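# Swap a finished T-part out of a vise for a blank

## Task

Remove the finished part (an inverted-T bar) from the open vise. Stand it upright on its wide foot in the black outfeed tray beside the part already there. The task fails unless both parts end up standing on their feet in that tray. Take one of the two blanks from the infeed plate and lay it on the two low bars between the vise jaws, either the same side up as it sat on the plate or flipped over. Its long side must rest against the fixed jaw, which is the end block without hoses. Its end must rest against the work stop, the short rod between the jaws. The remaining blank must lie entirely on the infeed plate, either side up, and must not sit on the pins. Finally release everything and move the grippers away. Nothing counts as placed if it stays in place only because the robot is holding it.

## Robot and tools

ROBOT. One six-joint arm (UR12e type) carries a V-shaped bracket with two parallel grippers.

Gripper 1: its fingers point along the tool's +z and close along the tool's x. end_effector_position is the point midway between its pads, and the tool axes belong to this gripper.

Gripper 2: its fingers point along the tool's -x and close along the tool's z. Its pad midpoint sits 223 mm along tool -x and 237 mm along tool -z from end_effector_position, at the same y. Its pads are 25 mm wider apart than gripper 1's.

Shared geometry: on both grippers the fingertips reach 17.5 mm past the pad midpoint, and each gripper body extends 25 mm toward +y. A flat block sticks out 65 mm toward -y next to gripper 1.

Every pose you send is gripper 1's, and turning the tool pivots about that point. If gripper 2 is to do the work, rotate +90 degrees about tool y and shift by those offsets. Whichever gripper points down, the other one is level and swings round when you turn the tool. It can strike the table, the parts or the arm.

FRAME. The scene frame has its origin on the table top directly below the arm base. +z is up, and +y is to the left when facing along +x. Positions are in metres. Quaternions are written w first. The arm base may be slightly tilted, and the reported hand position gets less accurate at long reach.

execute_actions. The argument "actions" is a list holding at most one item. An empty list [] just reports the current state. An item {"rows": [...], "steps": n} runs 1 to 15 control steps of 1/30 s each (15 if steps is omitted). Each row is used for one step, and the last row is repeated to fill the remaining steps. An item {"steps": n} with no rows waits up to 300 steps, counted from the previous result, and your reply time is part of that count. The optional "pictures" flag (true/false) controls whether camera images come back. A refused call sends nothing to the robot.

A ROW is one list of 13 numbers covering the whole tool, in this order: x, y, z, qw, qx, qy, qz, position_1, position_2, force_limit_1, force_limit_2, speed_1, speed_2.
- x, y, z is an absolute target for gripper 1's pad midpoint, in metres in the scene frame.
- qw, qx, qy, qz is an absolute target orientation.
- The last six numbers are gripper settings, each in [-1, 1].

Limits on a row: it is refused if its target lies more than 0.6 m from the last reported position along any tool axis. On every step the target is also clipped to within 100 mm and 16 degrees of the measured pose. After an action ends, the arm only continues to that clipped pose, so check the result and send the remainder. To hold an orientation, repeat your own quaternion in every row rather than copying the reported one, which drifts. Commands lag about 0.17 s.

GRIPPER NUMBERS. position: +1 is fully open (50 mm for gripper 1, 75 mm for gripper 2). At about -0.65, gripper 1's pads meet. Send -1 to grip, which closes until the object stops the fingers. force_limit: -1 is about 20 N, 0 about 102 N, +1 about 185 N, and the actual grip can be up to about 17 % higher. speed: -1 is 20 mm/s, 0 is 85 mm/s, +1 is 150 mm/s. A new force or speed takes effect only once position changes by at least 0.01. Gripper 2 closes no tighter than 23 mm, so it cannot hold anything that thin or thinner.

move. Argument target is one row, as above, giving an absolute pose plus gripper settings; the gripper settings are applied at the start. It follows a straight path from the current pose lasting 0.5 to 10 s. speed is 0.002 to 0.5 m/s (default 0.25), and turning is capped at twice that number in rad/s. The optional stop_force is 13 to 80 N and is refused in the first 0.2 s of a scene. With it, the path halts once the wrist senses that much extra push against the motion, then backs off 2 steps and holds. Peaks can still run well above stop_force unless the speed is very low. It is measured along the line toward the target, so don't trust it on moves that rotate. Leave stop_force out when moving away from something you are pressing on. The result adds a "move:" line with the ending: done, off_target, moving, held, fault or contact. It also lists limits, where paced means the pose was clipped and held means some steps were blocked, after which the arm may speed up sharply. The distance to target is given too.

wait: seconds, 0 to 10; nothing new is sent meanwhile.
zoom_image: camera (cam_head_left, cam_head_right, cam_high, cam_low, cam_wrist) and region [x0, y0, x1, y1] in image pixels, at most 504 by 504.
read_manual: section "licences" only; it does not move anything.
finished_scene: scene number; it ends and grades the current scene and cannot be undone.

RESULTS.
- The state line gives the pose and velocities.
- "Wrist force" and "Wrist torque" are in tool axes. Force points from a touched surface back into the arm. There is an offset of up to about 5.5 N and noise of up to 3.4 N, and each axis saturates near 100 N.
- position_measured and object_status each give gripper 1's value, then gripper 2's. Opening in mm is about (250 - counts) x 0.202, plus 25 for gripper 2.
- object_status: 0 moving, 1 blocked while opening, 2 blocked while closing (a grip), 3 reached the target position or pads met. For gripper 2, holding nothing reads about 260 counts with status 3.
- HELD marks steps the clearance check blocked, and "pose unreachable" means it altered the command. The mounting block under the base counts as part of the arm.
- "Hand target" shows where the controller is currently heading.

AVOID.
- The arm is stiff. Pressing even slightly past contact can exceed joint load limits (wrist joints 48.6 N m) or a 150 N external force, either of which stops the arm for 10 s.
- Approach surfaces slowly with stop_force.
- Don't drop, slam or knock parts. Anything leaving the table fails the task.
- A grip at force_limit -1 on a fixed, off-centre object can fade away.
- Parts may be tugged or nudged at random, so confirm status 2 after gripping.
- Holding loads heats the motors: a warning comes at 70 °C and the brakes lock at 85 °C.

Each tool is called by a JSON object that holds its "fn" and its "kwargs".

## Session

{"fn": "execute_actions", "kwargs": {"actions": []}}

Scene clock: 0.00 s of 6600.00 s.
end_effector_position=(+0.6359, +0.0846, +0.3197) position_measured=(+3, +3) object_status=(+3, +3) end_effector_quat_wxyz=(+0.065, +0.970, -0.234, +0.029) end_effector_velocity=(-0.000, +0.000, -0.000) end_effector_angular_velocity=(+0.001, +0.000, -0.002)
Joint positions: [-0.131 -1.563  1.789 -1.116 -1.447  1.907]
Joint velocities: [-0.    -0.     0.001 -0.     0.002  0.001]
Wrist force (N, on the end effector, along its own x y z axes, offset not removed): no reading
Wrist torque (N m, same axes, about the end effector's origin, offset not removed): no reading
Hand target: +0.636, +0.085, +0.320; +0.065, +0.970, -0.234, +0.029
camera_calibration (this result's frames):
cam_wrist: T_world_to_cam=[[0.897265, -0.439118, 0.0457224, -0.538625], [-0.424758, -0.830371, 0.360645, 0.236095], [-0.120399, -0.343015, -0.931582, 0.552478], [0, 0, 0, 1]] pos_world=[0.650091, 0.149034, 0.454159]

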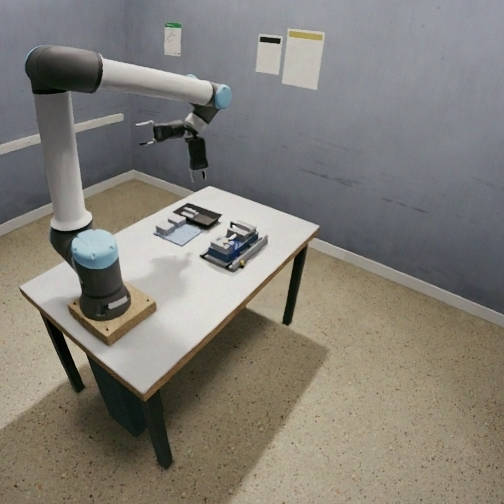

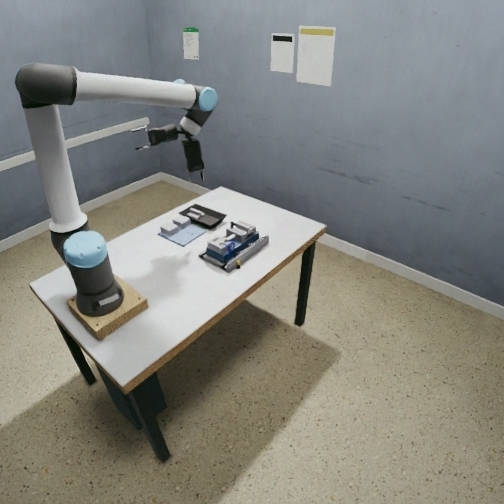

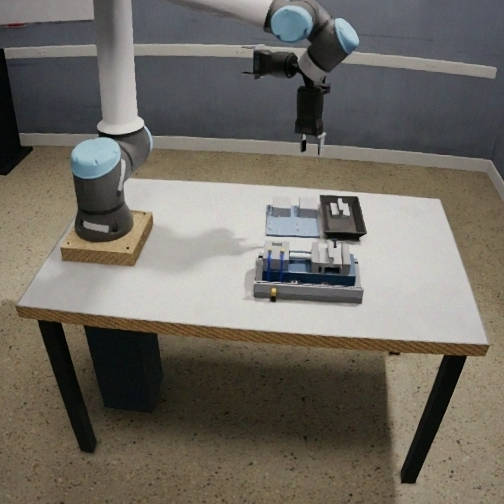

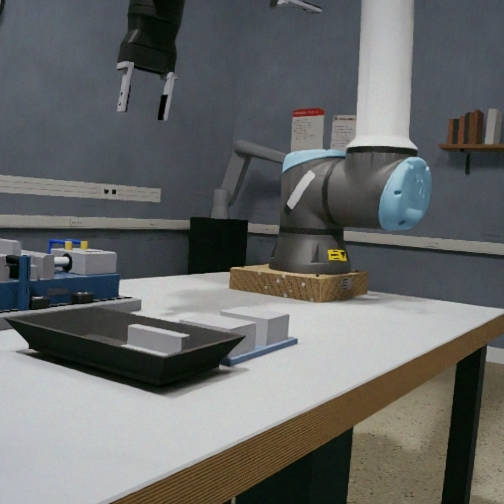

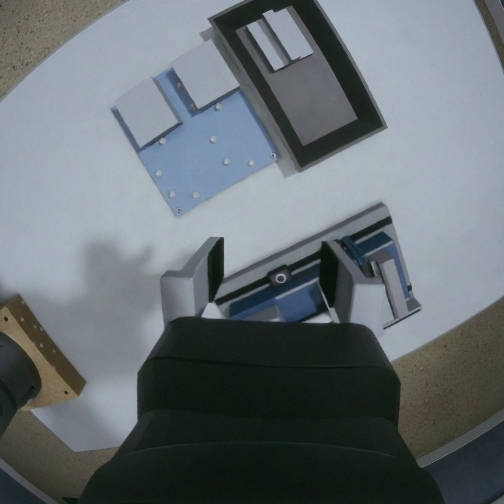

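{"fn": "move", "kwargs": {"target": [0.70,-0.165,0.25,0,1,0,0,1,1,0,0,0,0]}}

{"fn": "zoom_image", "kwargs": {"camera": "cam_wrist", "region": [170,60,370,260]}}

Scene clock: 3.97 s of 6600.00 s.
end_effector_position=(+0.6999, -0.1650, +0.2500) position_measured=(+3, +3) object_status=(+3, +3) end_effector_quat_wxyz=(+0.000, +1.000, -0.000, -0.000) end_effector_velocity=(+0.001, -0.002, -0.000) end_effector_angular_velocity=(+0.002, -0.001, +0.004)
Joint positions: [-0.448 -1.348  1.671 -1.177 -1.893  1.238]
Joint velocities: [-0.002  0.002 -0.003 -0.002 -0.003 -0.006]
Wrist force (N, on the end effector, along its own x y z axes, offset not removed): [4.4 3.6 1.1]
Wrist torque (N m, same axes, about the end effector's origin, offset not removed): [1.24 -1.13 -0.28]
Hand target: +0.700, -0.165, +0.250; +0.000, +1.000, -0.000, -0.000
Off the commanded pose: 0.000 m, 0 deg.
move: done
camera_calibration (this result's frames):
cam_wrist: T_world_to_cam=[[0.999061, 0.0166256, -0.0400135, -0.677095], [0.0261843, -0.967423, 0.251807, -0.22982], [-0.0345235, -0.252618, -0.96695, 0.373319], [0, 0, 0, 1]] pos_world=[0.695366, -0.116769, 0.391758]

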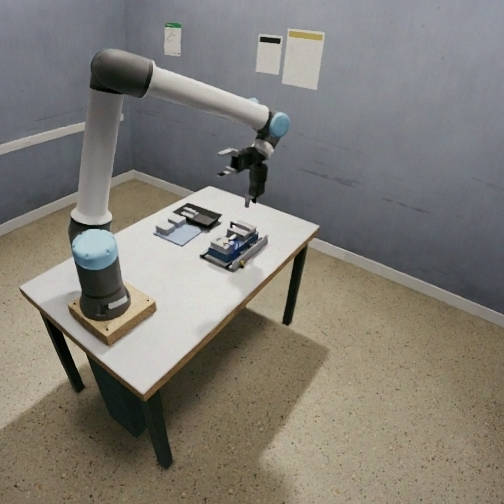

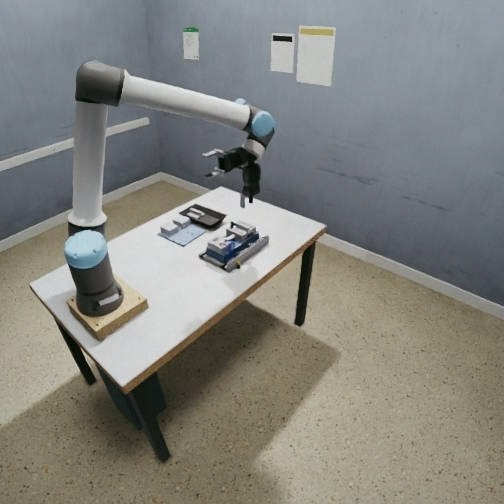

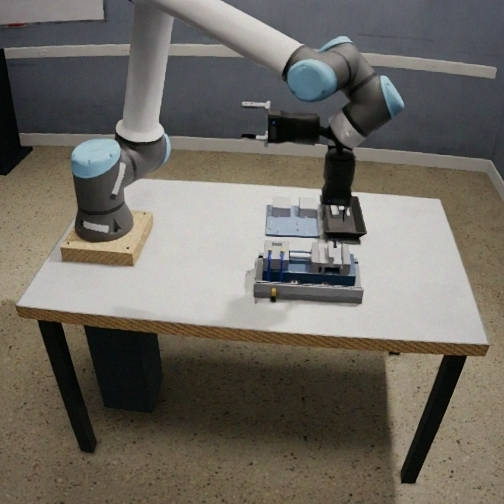

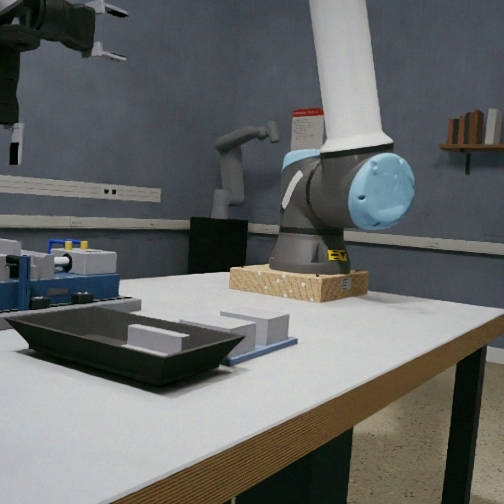

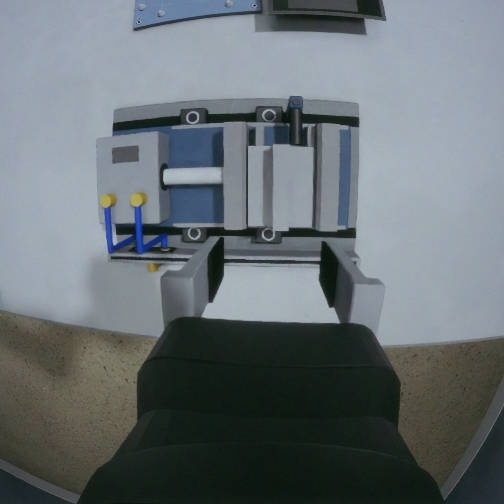

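Region (170, 60, 370, 260) of cam_wrist's 504x504 image, scaled by 2.520, with more detail than that image has.

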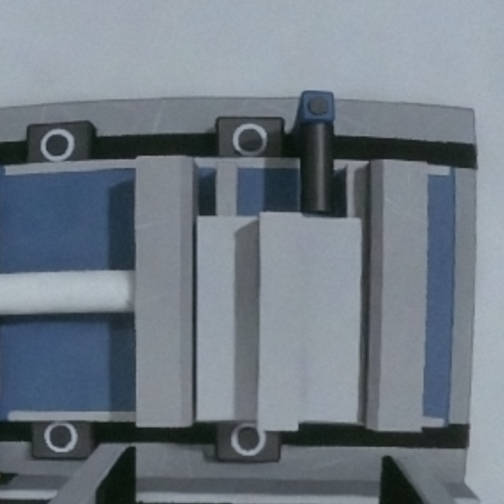

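{"fn": "move", "kwargs": {"target": [0.709,-0.135,0.14,0,1,0,0,0.5,1,0,0,0,0]}}

{"fn": "move", "kwargs": {"target": [0.709,-0.135,0.10,0,1,0,0,0.5,1,0,0,0,0], "speed": 0.005, "stop_force": 14}}

Scene clock: 8.30 s of 6600.00 s.
end_effector_position=(+0.7089, -0.1350, +0.1402) position_measured=(+78, +3) object_status=(+3, +3) end_effector_quat_wxyz=(-0.000, +1.000, -0.000, +0.000) end_effector_velocity=(-0.000, -0.000, -0.003) end_effector_angular_velocity=(-0.000, +0.001, -0.001)
Joint positions: [-0.409 -1.269  1.776 -1.353 -1.867  1.268]
Joint velocities: [-0.001  0.002  0.002 -0.004 -0.     0.   ]
Wrist force (N, on the end effector, along its own x y z axes, offset not removed): [6.8 4.0 1.4]
Wrist torque (N m, same axes, about the end effector's origin, offset not removed): [1.35 -1.45 -0.33]
Hand target: +0.709, -0.135, +0.140; -0.000, +1.000, +0.000, +0.000
Off the commanded pose: 0.000 m, 0 deg.
After step 90, 0.27 s passed at rest.
move: done
camera_calibration (this result's frames):
cam_wrist: T_world_to_cam=[[0.999073, 0.0171043, -0.0395083, -0.690973], [0.026503, -0.967541, 0.251322, -0.173594], [-0.0339272, -0.252136, -0.967097, 0.27474], [0, 0, 0, 1]] pos_world=[0.704254, -0.0868693, 0.282029]

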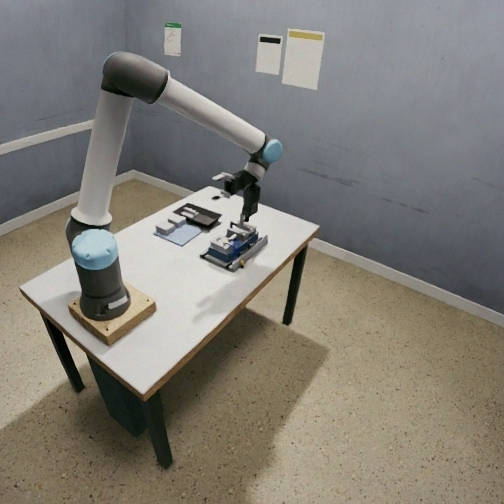

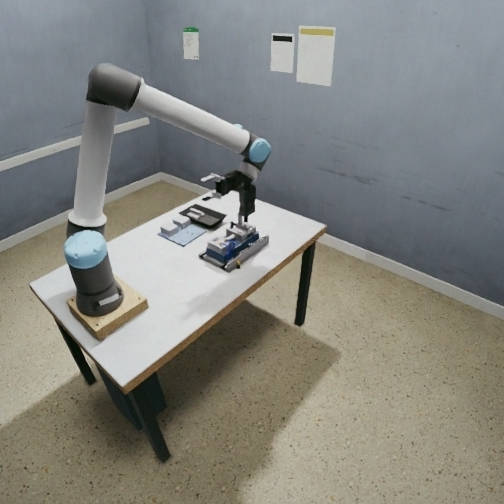

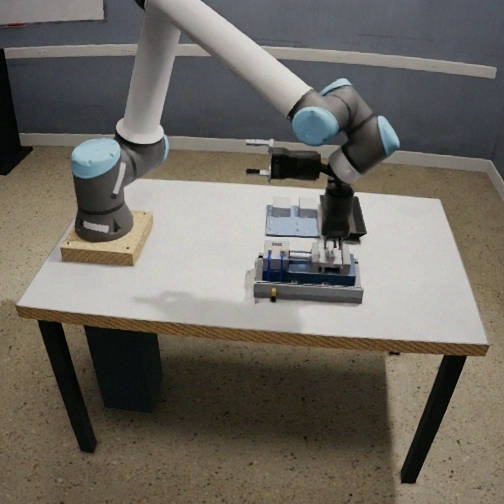

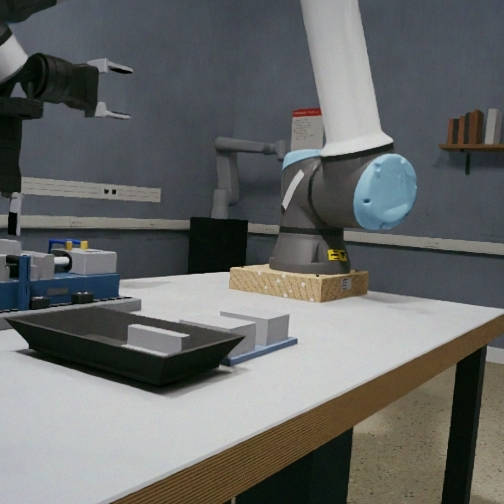

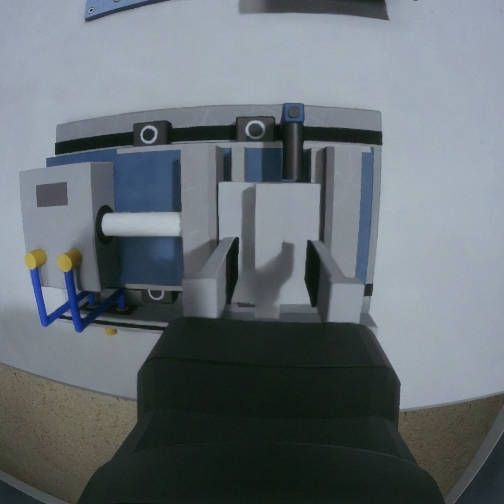

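Scene clock: 14.30 s of 6600.00 s.
end_effector_position=(+0.7089, -0.1350, +0.1120) position_measured=(+78, +3) object_status=(+3, +3) end_effector_quat_wxyz=(-0.000, +1.000, +0.000, -0.000) end_effector_velocity=(-0.001, +0.001, -0.000) end_effector_angular_velocity=(+0.002, +0.003, -0.000)
Joint positions: [-0.409 -1.244  1.799 -1.401 -1.867  1.268]
Joint velocities: [-0.    -0.     0.001  0.002  0.    -0.   ]
Wrist force (N, on the end effector, along its own x y z axes, offset not removed): [-5.8 -1.9 -39.5]
Wrist torque (N m, same axes, about the end effector's origin, offset not removed): [-0.37 0.00 -0.12]
Hand target: +0.709, -0.135, +0.112; -0.000, +1.000, +0.000, +0.000
Off the commanded pose: 0.012 m, 0 deg.
move: contact
camera_calibration (this result's frames):
cam_wrist: T_world_to_cam=[[0.999067, 0.0171625, -0.0396335, -0.692056], [0.0265909, -0.967539, 0.25132, -0.166563], [-0.0340337, -0.25214, -0.967092, 0.247569], [0, 0, 0, 1]] pos_world=[0.704265, -0.0868571, 0.253854]

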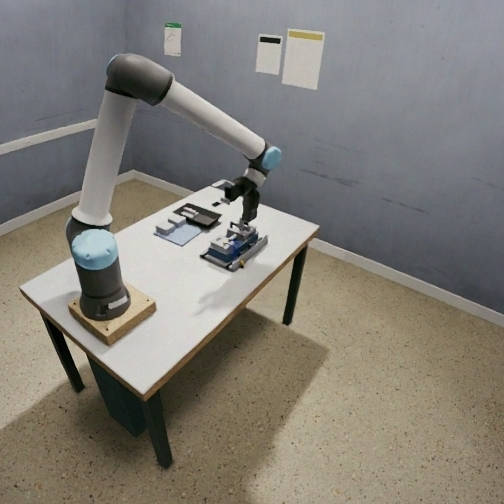

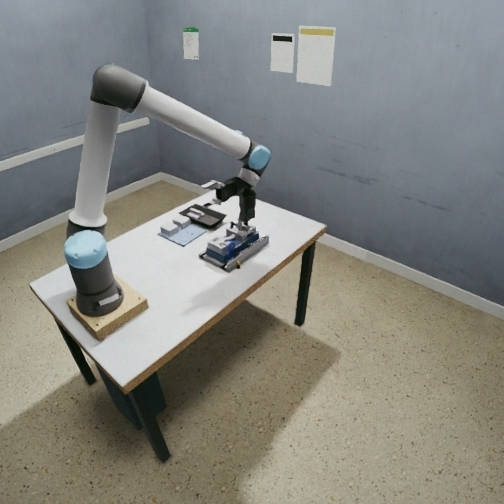

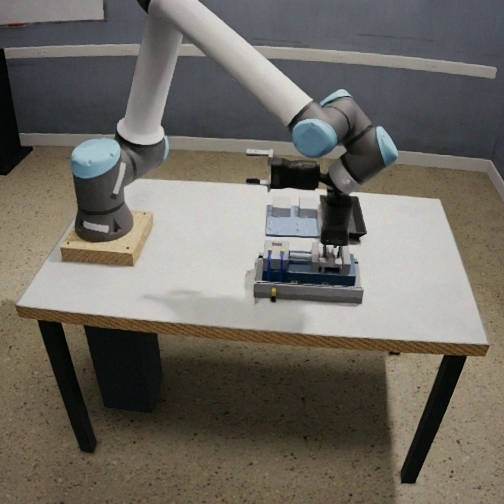

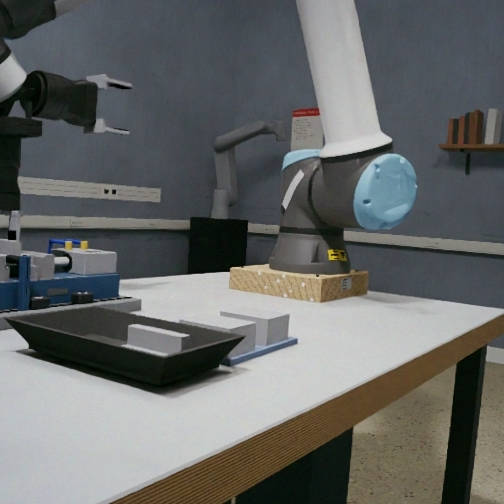

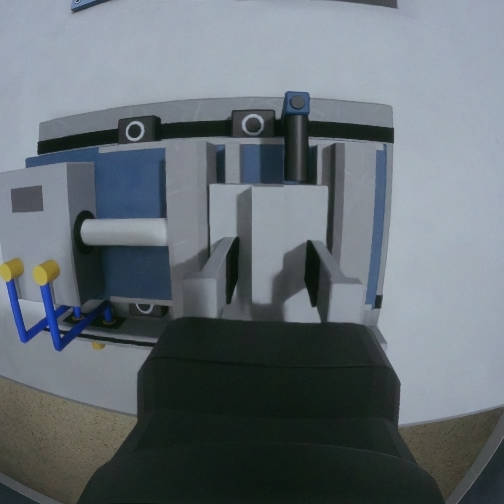

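{"fn": "move", "kwargs": {"target": [0.708,-0.135,0.114,0,1,0.007,0,0.5,1,0,0,0,0], "speed": 0.02}}

{"fn": "move", "kwargs": {"target": [0.708,-0.135,0.114,0,1,0.007,0,-1,1,0,0,-0.5,0]}}

{"fn": "move", "kwargs": {"target": [0.708,-0.135,0.175,0,1,0.007,0,-1,1,0,0,-0.5,0], "speed": 0.1}}

{"fn": "move", "kwargs": {"target": [0.77,0.03,0.175,0,1,0.04,0,-1,1,0,0,-0.5,0]}}

{"fn": "move", "kwargs": {"target": [0.766,0.128,0.09,0,1,0.04,0,-1,1,0,0,-0.5,0], "speed": 0.15}}

Scene clock: 19.90 s of 6600.00 s.
end_effector_position=(+0.7080, -0.1350, +0.1139) position_measured=(+78, +3) object_status=(+3, +3) end_effector_quat_wxyz=(+0.000, +1.000, +0.007, -0.000) end_effector_velocity=(+0.001, +0.000, +0.001) end_effector_angular_velocity=(-0.000, -0.001, +0.006)
Joint positions: [-0.408 -1.247  1.8   -1.401 -1.875  1.259]
Joint velocities: [ 0.001 -0.001 -0.001 -0.    -0.003 -0.004]
Wrist force (N, on the end effector, along its own x y z axes, offset not removed): [3.9 -2.2 -0.2]
Wrist torque (N m, same axes, about the end effector's origin, offset not removed): [-0.02 -0.77 -0.10]
Hand target: +0.708, -0.135, +0.114; +0.000, +1.000, +0.007, -0.000
Off the commanded pose: 0.000 m, 0 deg.
After step 90, 1.90 s passed at rest.
move: done
camera_calibration (this result's frames):
cam_wrist: T_world_to_cam=[[0.998752, 0.0304793, -0.0395556, -0.689093], [0.0394682, -0.967088, 0.251364, -0.176099], [-0.0305923, -0.252611, -0.967084, 0.246864], [0, 0, 0, 1]] pos_world=[0.702735, -0.0869393, 0.255746]

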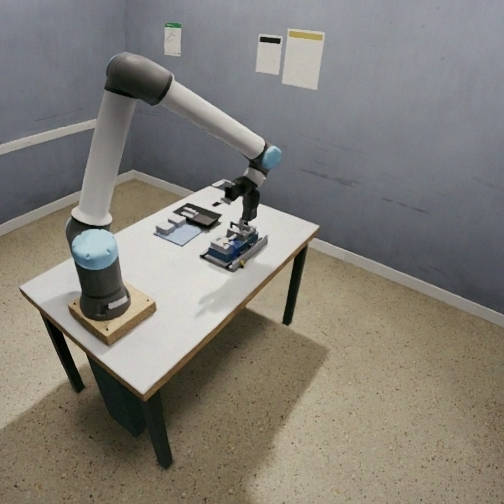

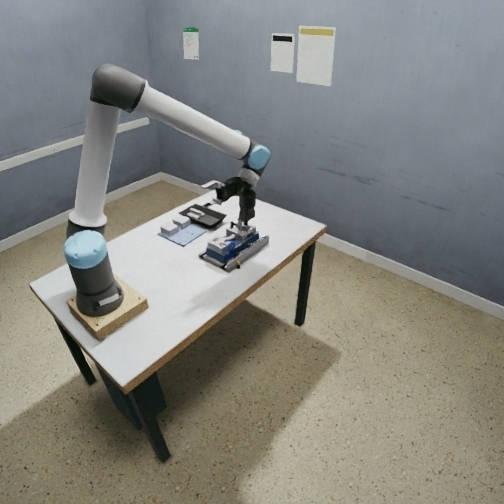

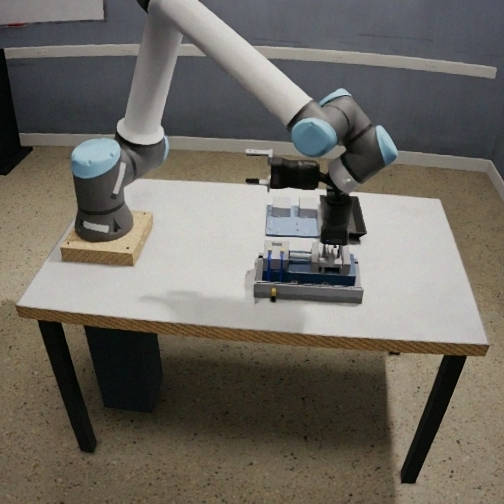

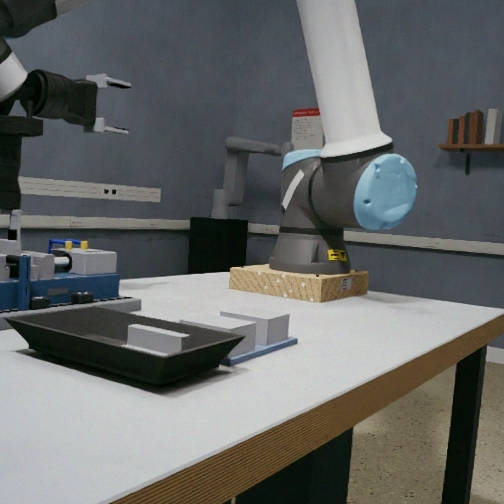

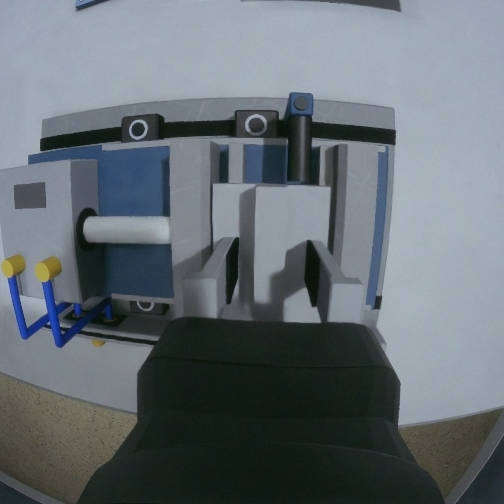

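Scene clock: 20.60 s of 6600.00 s.
end_effector_position=(+0.7080, -0.1350, +0.1140) position_measured=(+186, +3) object_status=(+2, +3) end_effector_quat_wxyz=(+0.000, +1.000, +0.007, -0.000) end_effector_velocity=(-0.000, +0.000, -0.000) end_effector_angular_velocity=(+0.001, +0.000, +0.000)
Joint positions: [-0.408 -1.247  1.8   -1.401 -1.876  1.258]
Joint velocities: [-0.    -0.     0.001 -0.     0.    -0.   ]
Wrist force (N, on the end effector, along its own x y z axes, offset not removed): [1.3 5.0 2.8]
Wrist torque (N m, same axes, about the end effector's origin, offset not removed): [1.40 -0.06 -0.20]
Hand target: +0.708, -0.135, +0.114; +0.000, +1.000, +0.007, -0.000
Off the commanded pose: 0.000 m, 0 deg.
move: done
camera_calibration (this result's frames):
cam_wrist: T_world_to_cam=[[0.998735, 0.0310697, -0.0395457, -0.68896], [0.0400373, -0.967065, 0.251361, -0.176506], [-0.0304336, -0.252626, -0.967085, 0.246813], [0, 0, 0, 1]] pos_world=[0.702667, -0.0869359, 0.25581]

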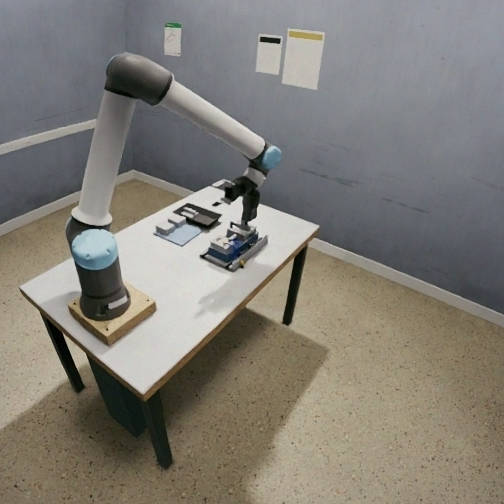

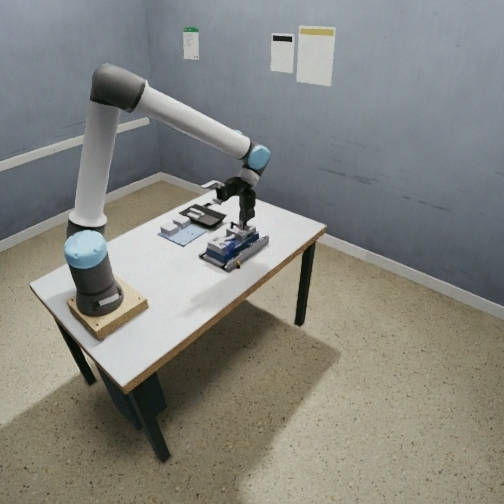

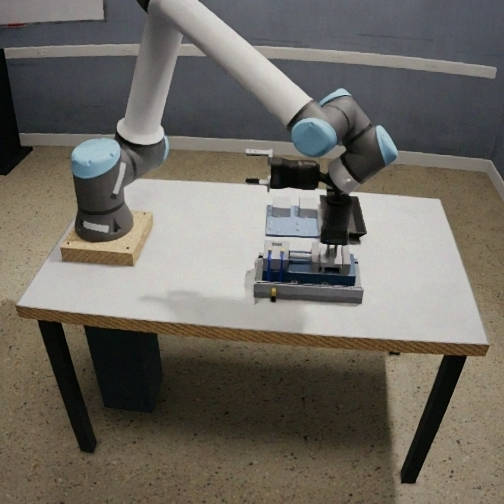

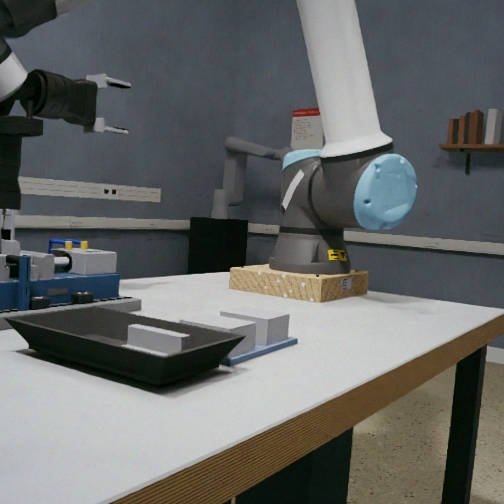

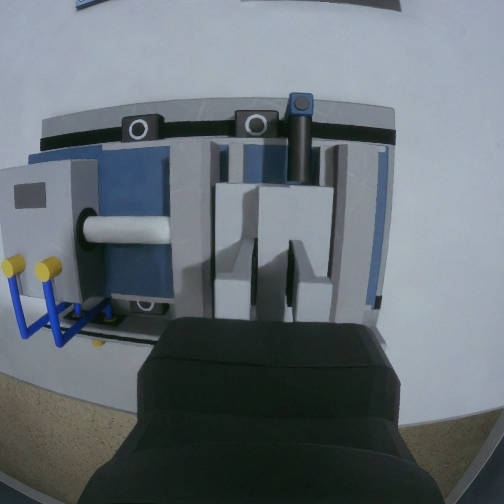

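Scene clock: 21.70 s of 6600.00 s.
end_effector_position=(+0.7080, -0.1349, +0.1748) position_measured=(+186, +3) object_status=(+2, +3) end_effector_quat_wxyz=(-0.000, +1.000, +0.007, +0.000) end_effector_velocity=(-0.000, -0.000, +0.002) end_effector_angular_velocity=(+0.000, +0.000, -0.002)
Joint positions: [-0.408 -1.297  1.746 -1.298 -1.875  1.258]
Joint velocities: [-0.001 -0.001 -0.002  0.003  0.001  0.001]
Wrist force (N, on the end effector, along its own x y z axes, offset not removed): [2.3 -0.8 1.3]
Wrist torque (N m, same axes, about the end effector's origin, offset not removed): [0.12 -0.42 -0.12]
Hand target: +0.708, -0.135, +0.175; -0.000, +1.000, +0.007, +0.000
Off the commanded pose: 0.000 m, 0 deg.
move: done
camera_calibration (this result's frames):
cam_wrist: T_world_to_cam=[[0.998738, 0.0310426, -0.0394832, -0.686603], [0.0399923, -0.967092, 0.251266, -0.191694], [-0.0303839, -0.252528, -0.967112, 0.305624], [0, 0, 0, 1]] pos_world=[0.702689, -0.0868929, 0.31663]

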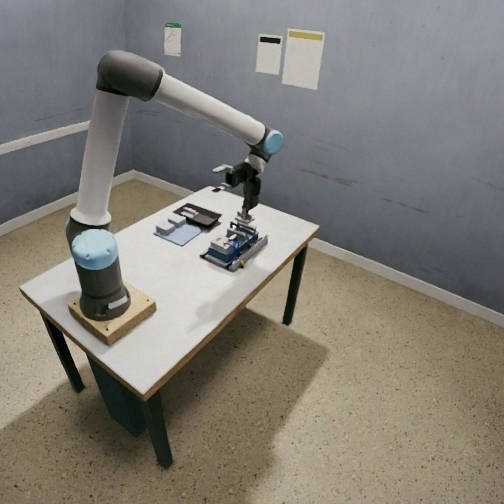

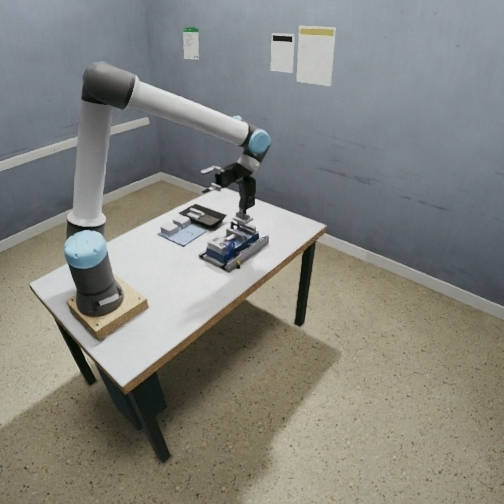

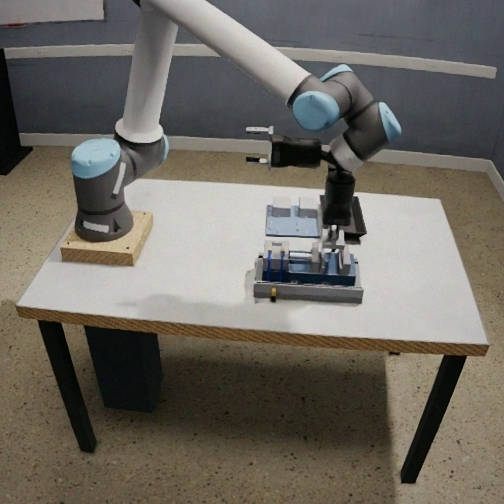

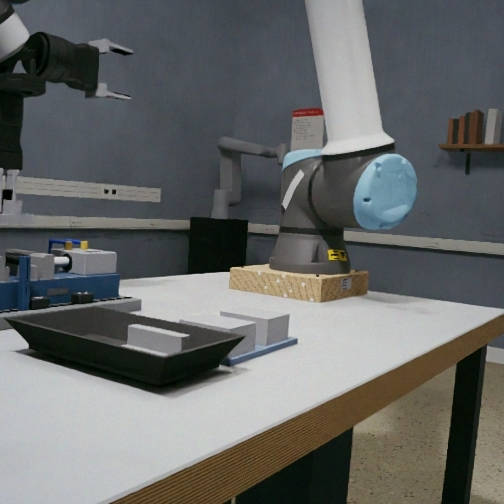

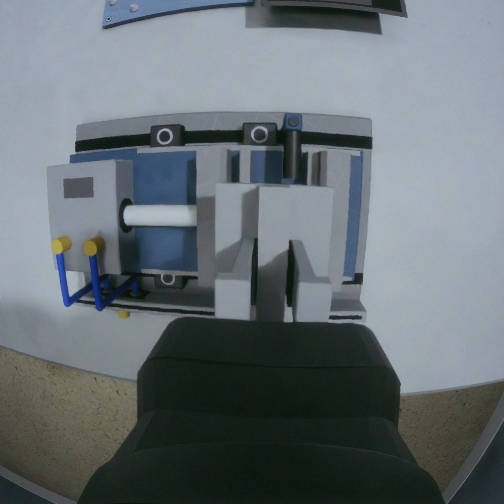

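Scene clock: 23.03 s of 6600.00 s.
end_effector_position=(+0.7698, +0.0300, +0.1750) position_measured=(+186, +3) object_status=(+2, +3) end_effector_quat_wxyz=(-0.000, +0.999, +0.040, +0.000) end_effector_velocity=(+0.001, +0.002, -0.000) end_effector_angular_velocity=(+0.000, +0.000, +0.001)
Joint positions: [-0.18  -1.221  1.639 -1.236 -1.767  1.383]
Joint velocities: [ 0.003  0.002 -0.002  0.001  0.001  0.001]
Wrist force (N, on the end effector, along its own x y z axes, offset not removed): [-1.5 3.0 6.1]
Wrist torque (N m, same axes, about the end effector's origin, offset not removed): [1.10 0.42 -0.14]
Hand target: +0.770, +0.030, +0.175; -0.000, +0.999, +0.040, +0.000
Off the commanded pose: 0.000 m, 0 deg.
move: done
camera_calibration (this result's frames):
cam_wrist: T_world_to_cam=[[0.994529, 0.0967867, -0.0392975, -0.7522], [0.103582, -0.962401, 0.251107, -0.0837167], [-0.0135161, -0.253803, -0.967161, 0.336376], [0, 0, 0, 1]] pos_world=[0.761303, 0.0776072, 0.316792]

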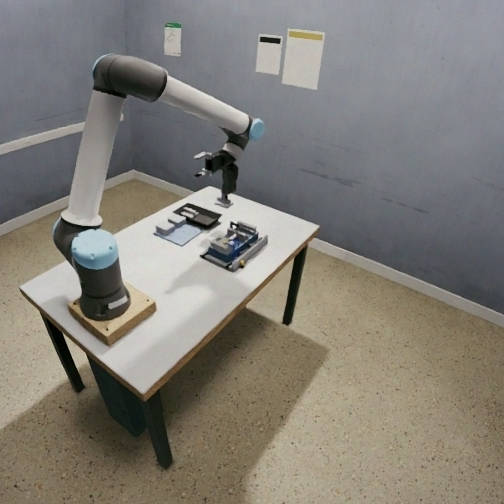

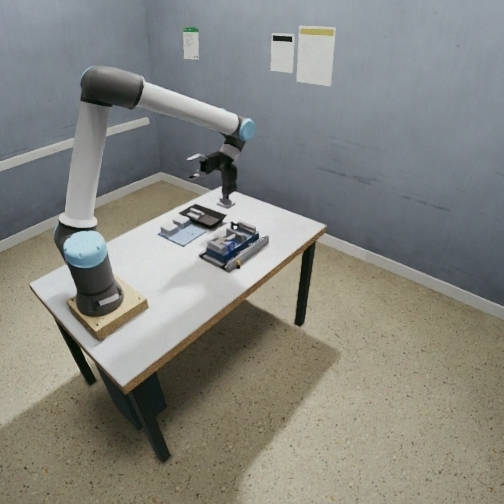

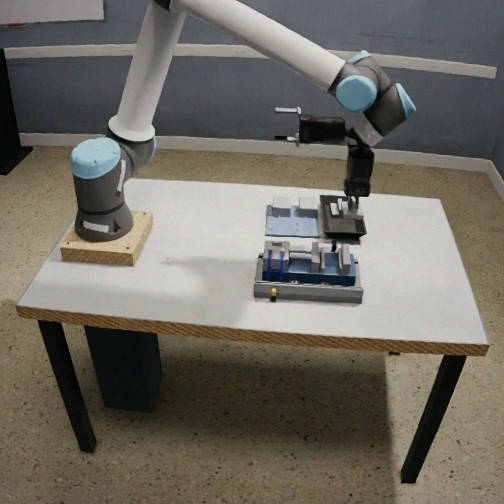

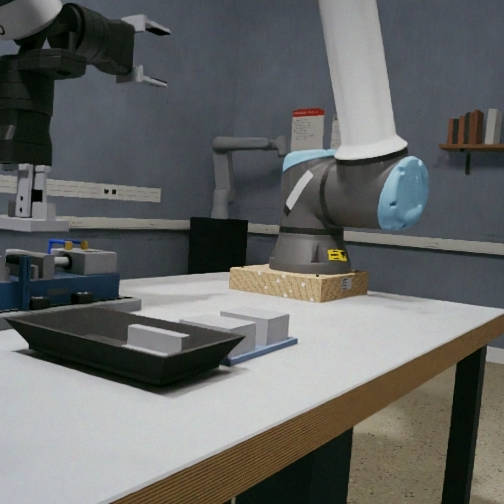

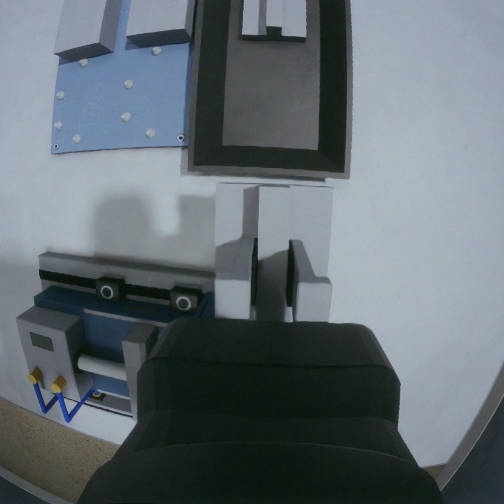

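Scene clock: 24.43 s of 6600.00 s.
end_effector_position=(+0.7659, +0.1279, +0.0901) position_measured=(+186, +3) object_status=(+2, +3) end_effector_quat_wxyz=(-0.000, +0.999, +0.040, +0.000) end_effector_velocity=(+0.000, +0.002, -0.001) end_effector_angular_velocity=(-0.001, -0.001, +0.002)
Joint positions: [-0.063 -1.148  1.7   -1.356 -1.687  1.468]
Joint velocities: [ 0.002  0.002  0.    -0.002 -0.     0.001]
Wrist force (N, on the end effector, along its own x y z axes, offset not removed): [5.1 2.6 6.0]
Wrist torque (N m, same axes, about the end effector's origin, offset not removed): [0.98 -1.09 -0.21]
Hand target: +0.766, +0.128, +0.090; -0.000, +0.999, +0.040, +0.000
Off the commanded pose: 0.000 m, 0 deg.
move: done
camera_calibration (this result's frames):
cam_wrist: T_world_to_cam=[[0.994517, 0.0968559, -0.0394358, -0.761098], [0.103686, -0.962363, 0.251212, 0.0321155], [-0.0136202, -0.253923, -0.967128, 0.27921], [0, 0, 0, 1]] pos_world=[0.757397, 0.175521, 0.23195]

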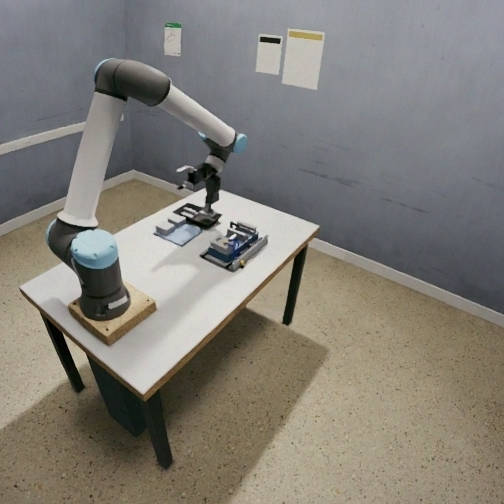

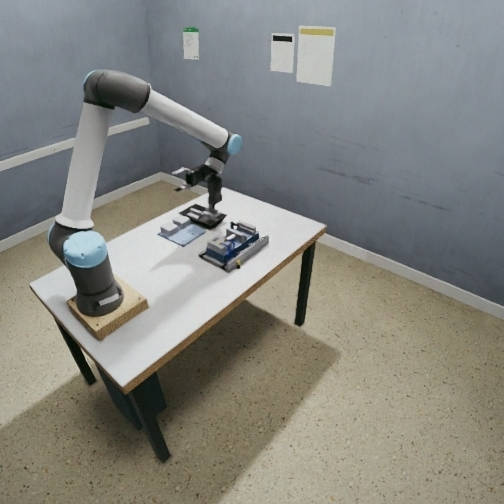

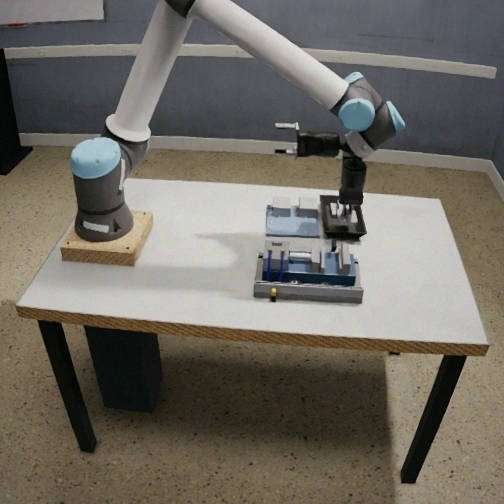

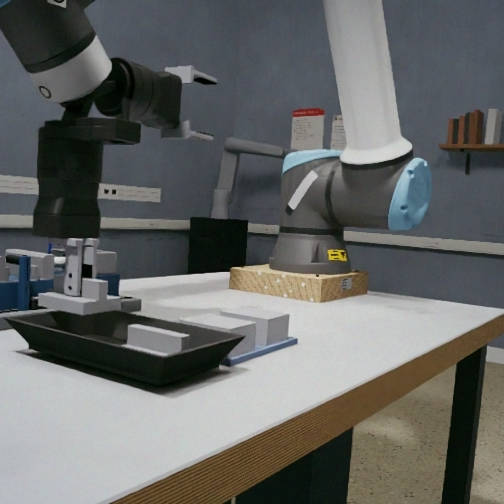

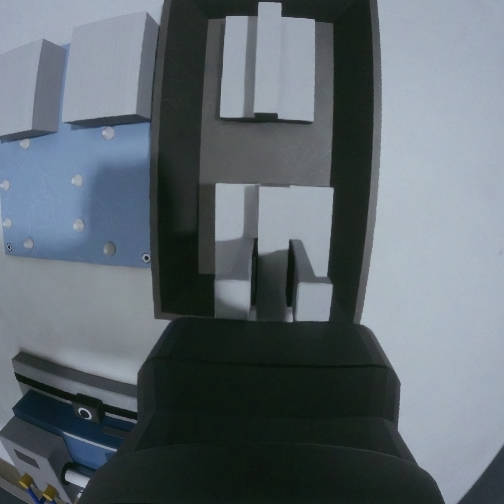

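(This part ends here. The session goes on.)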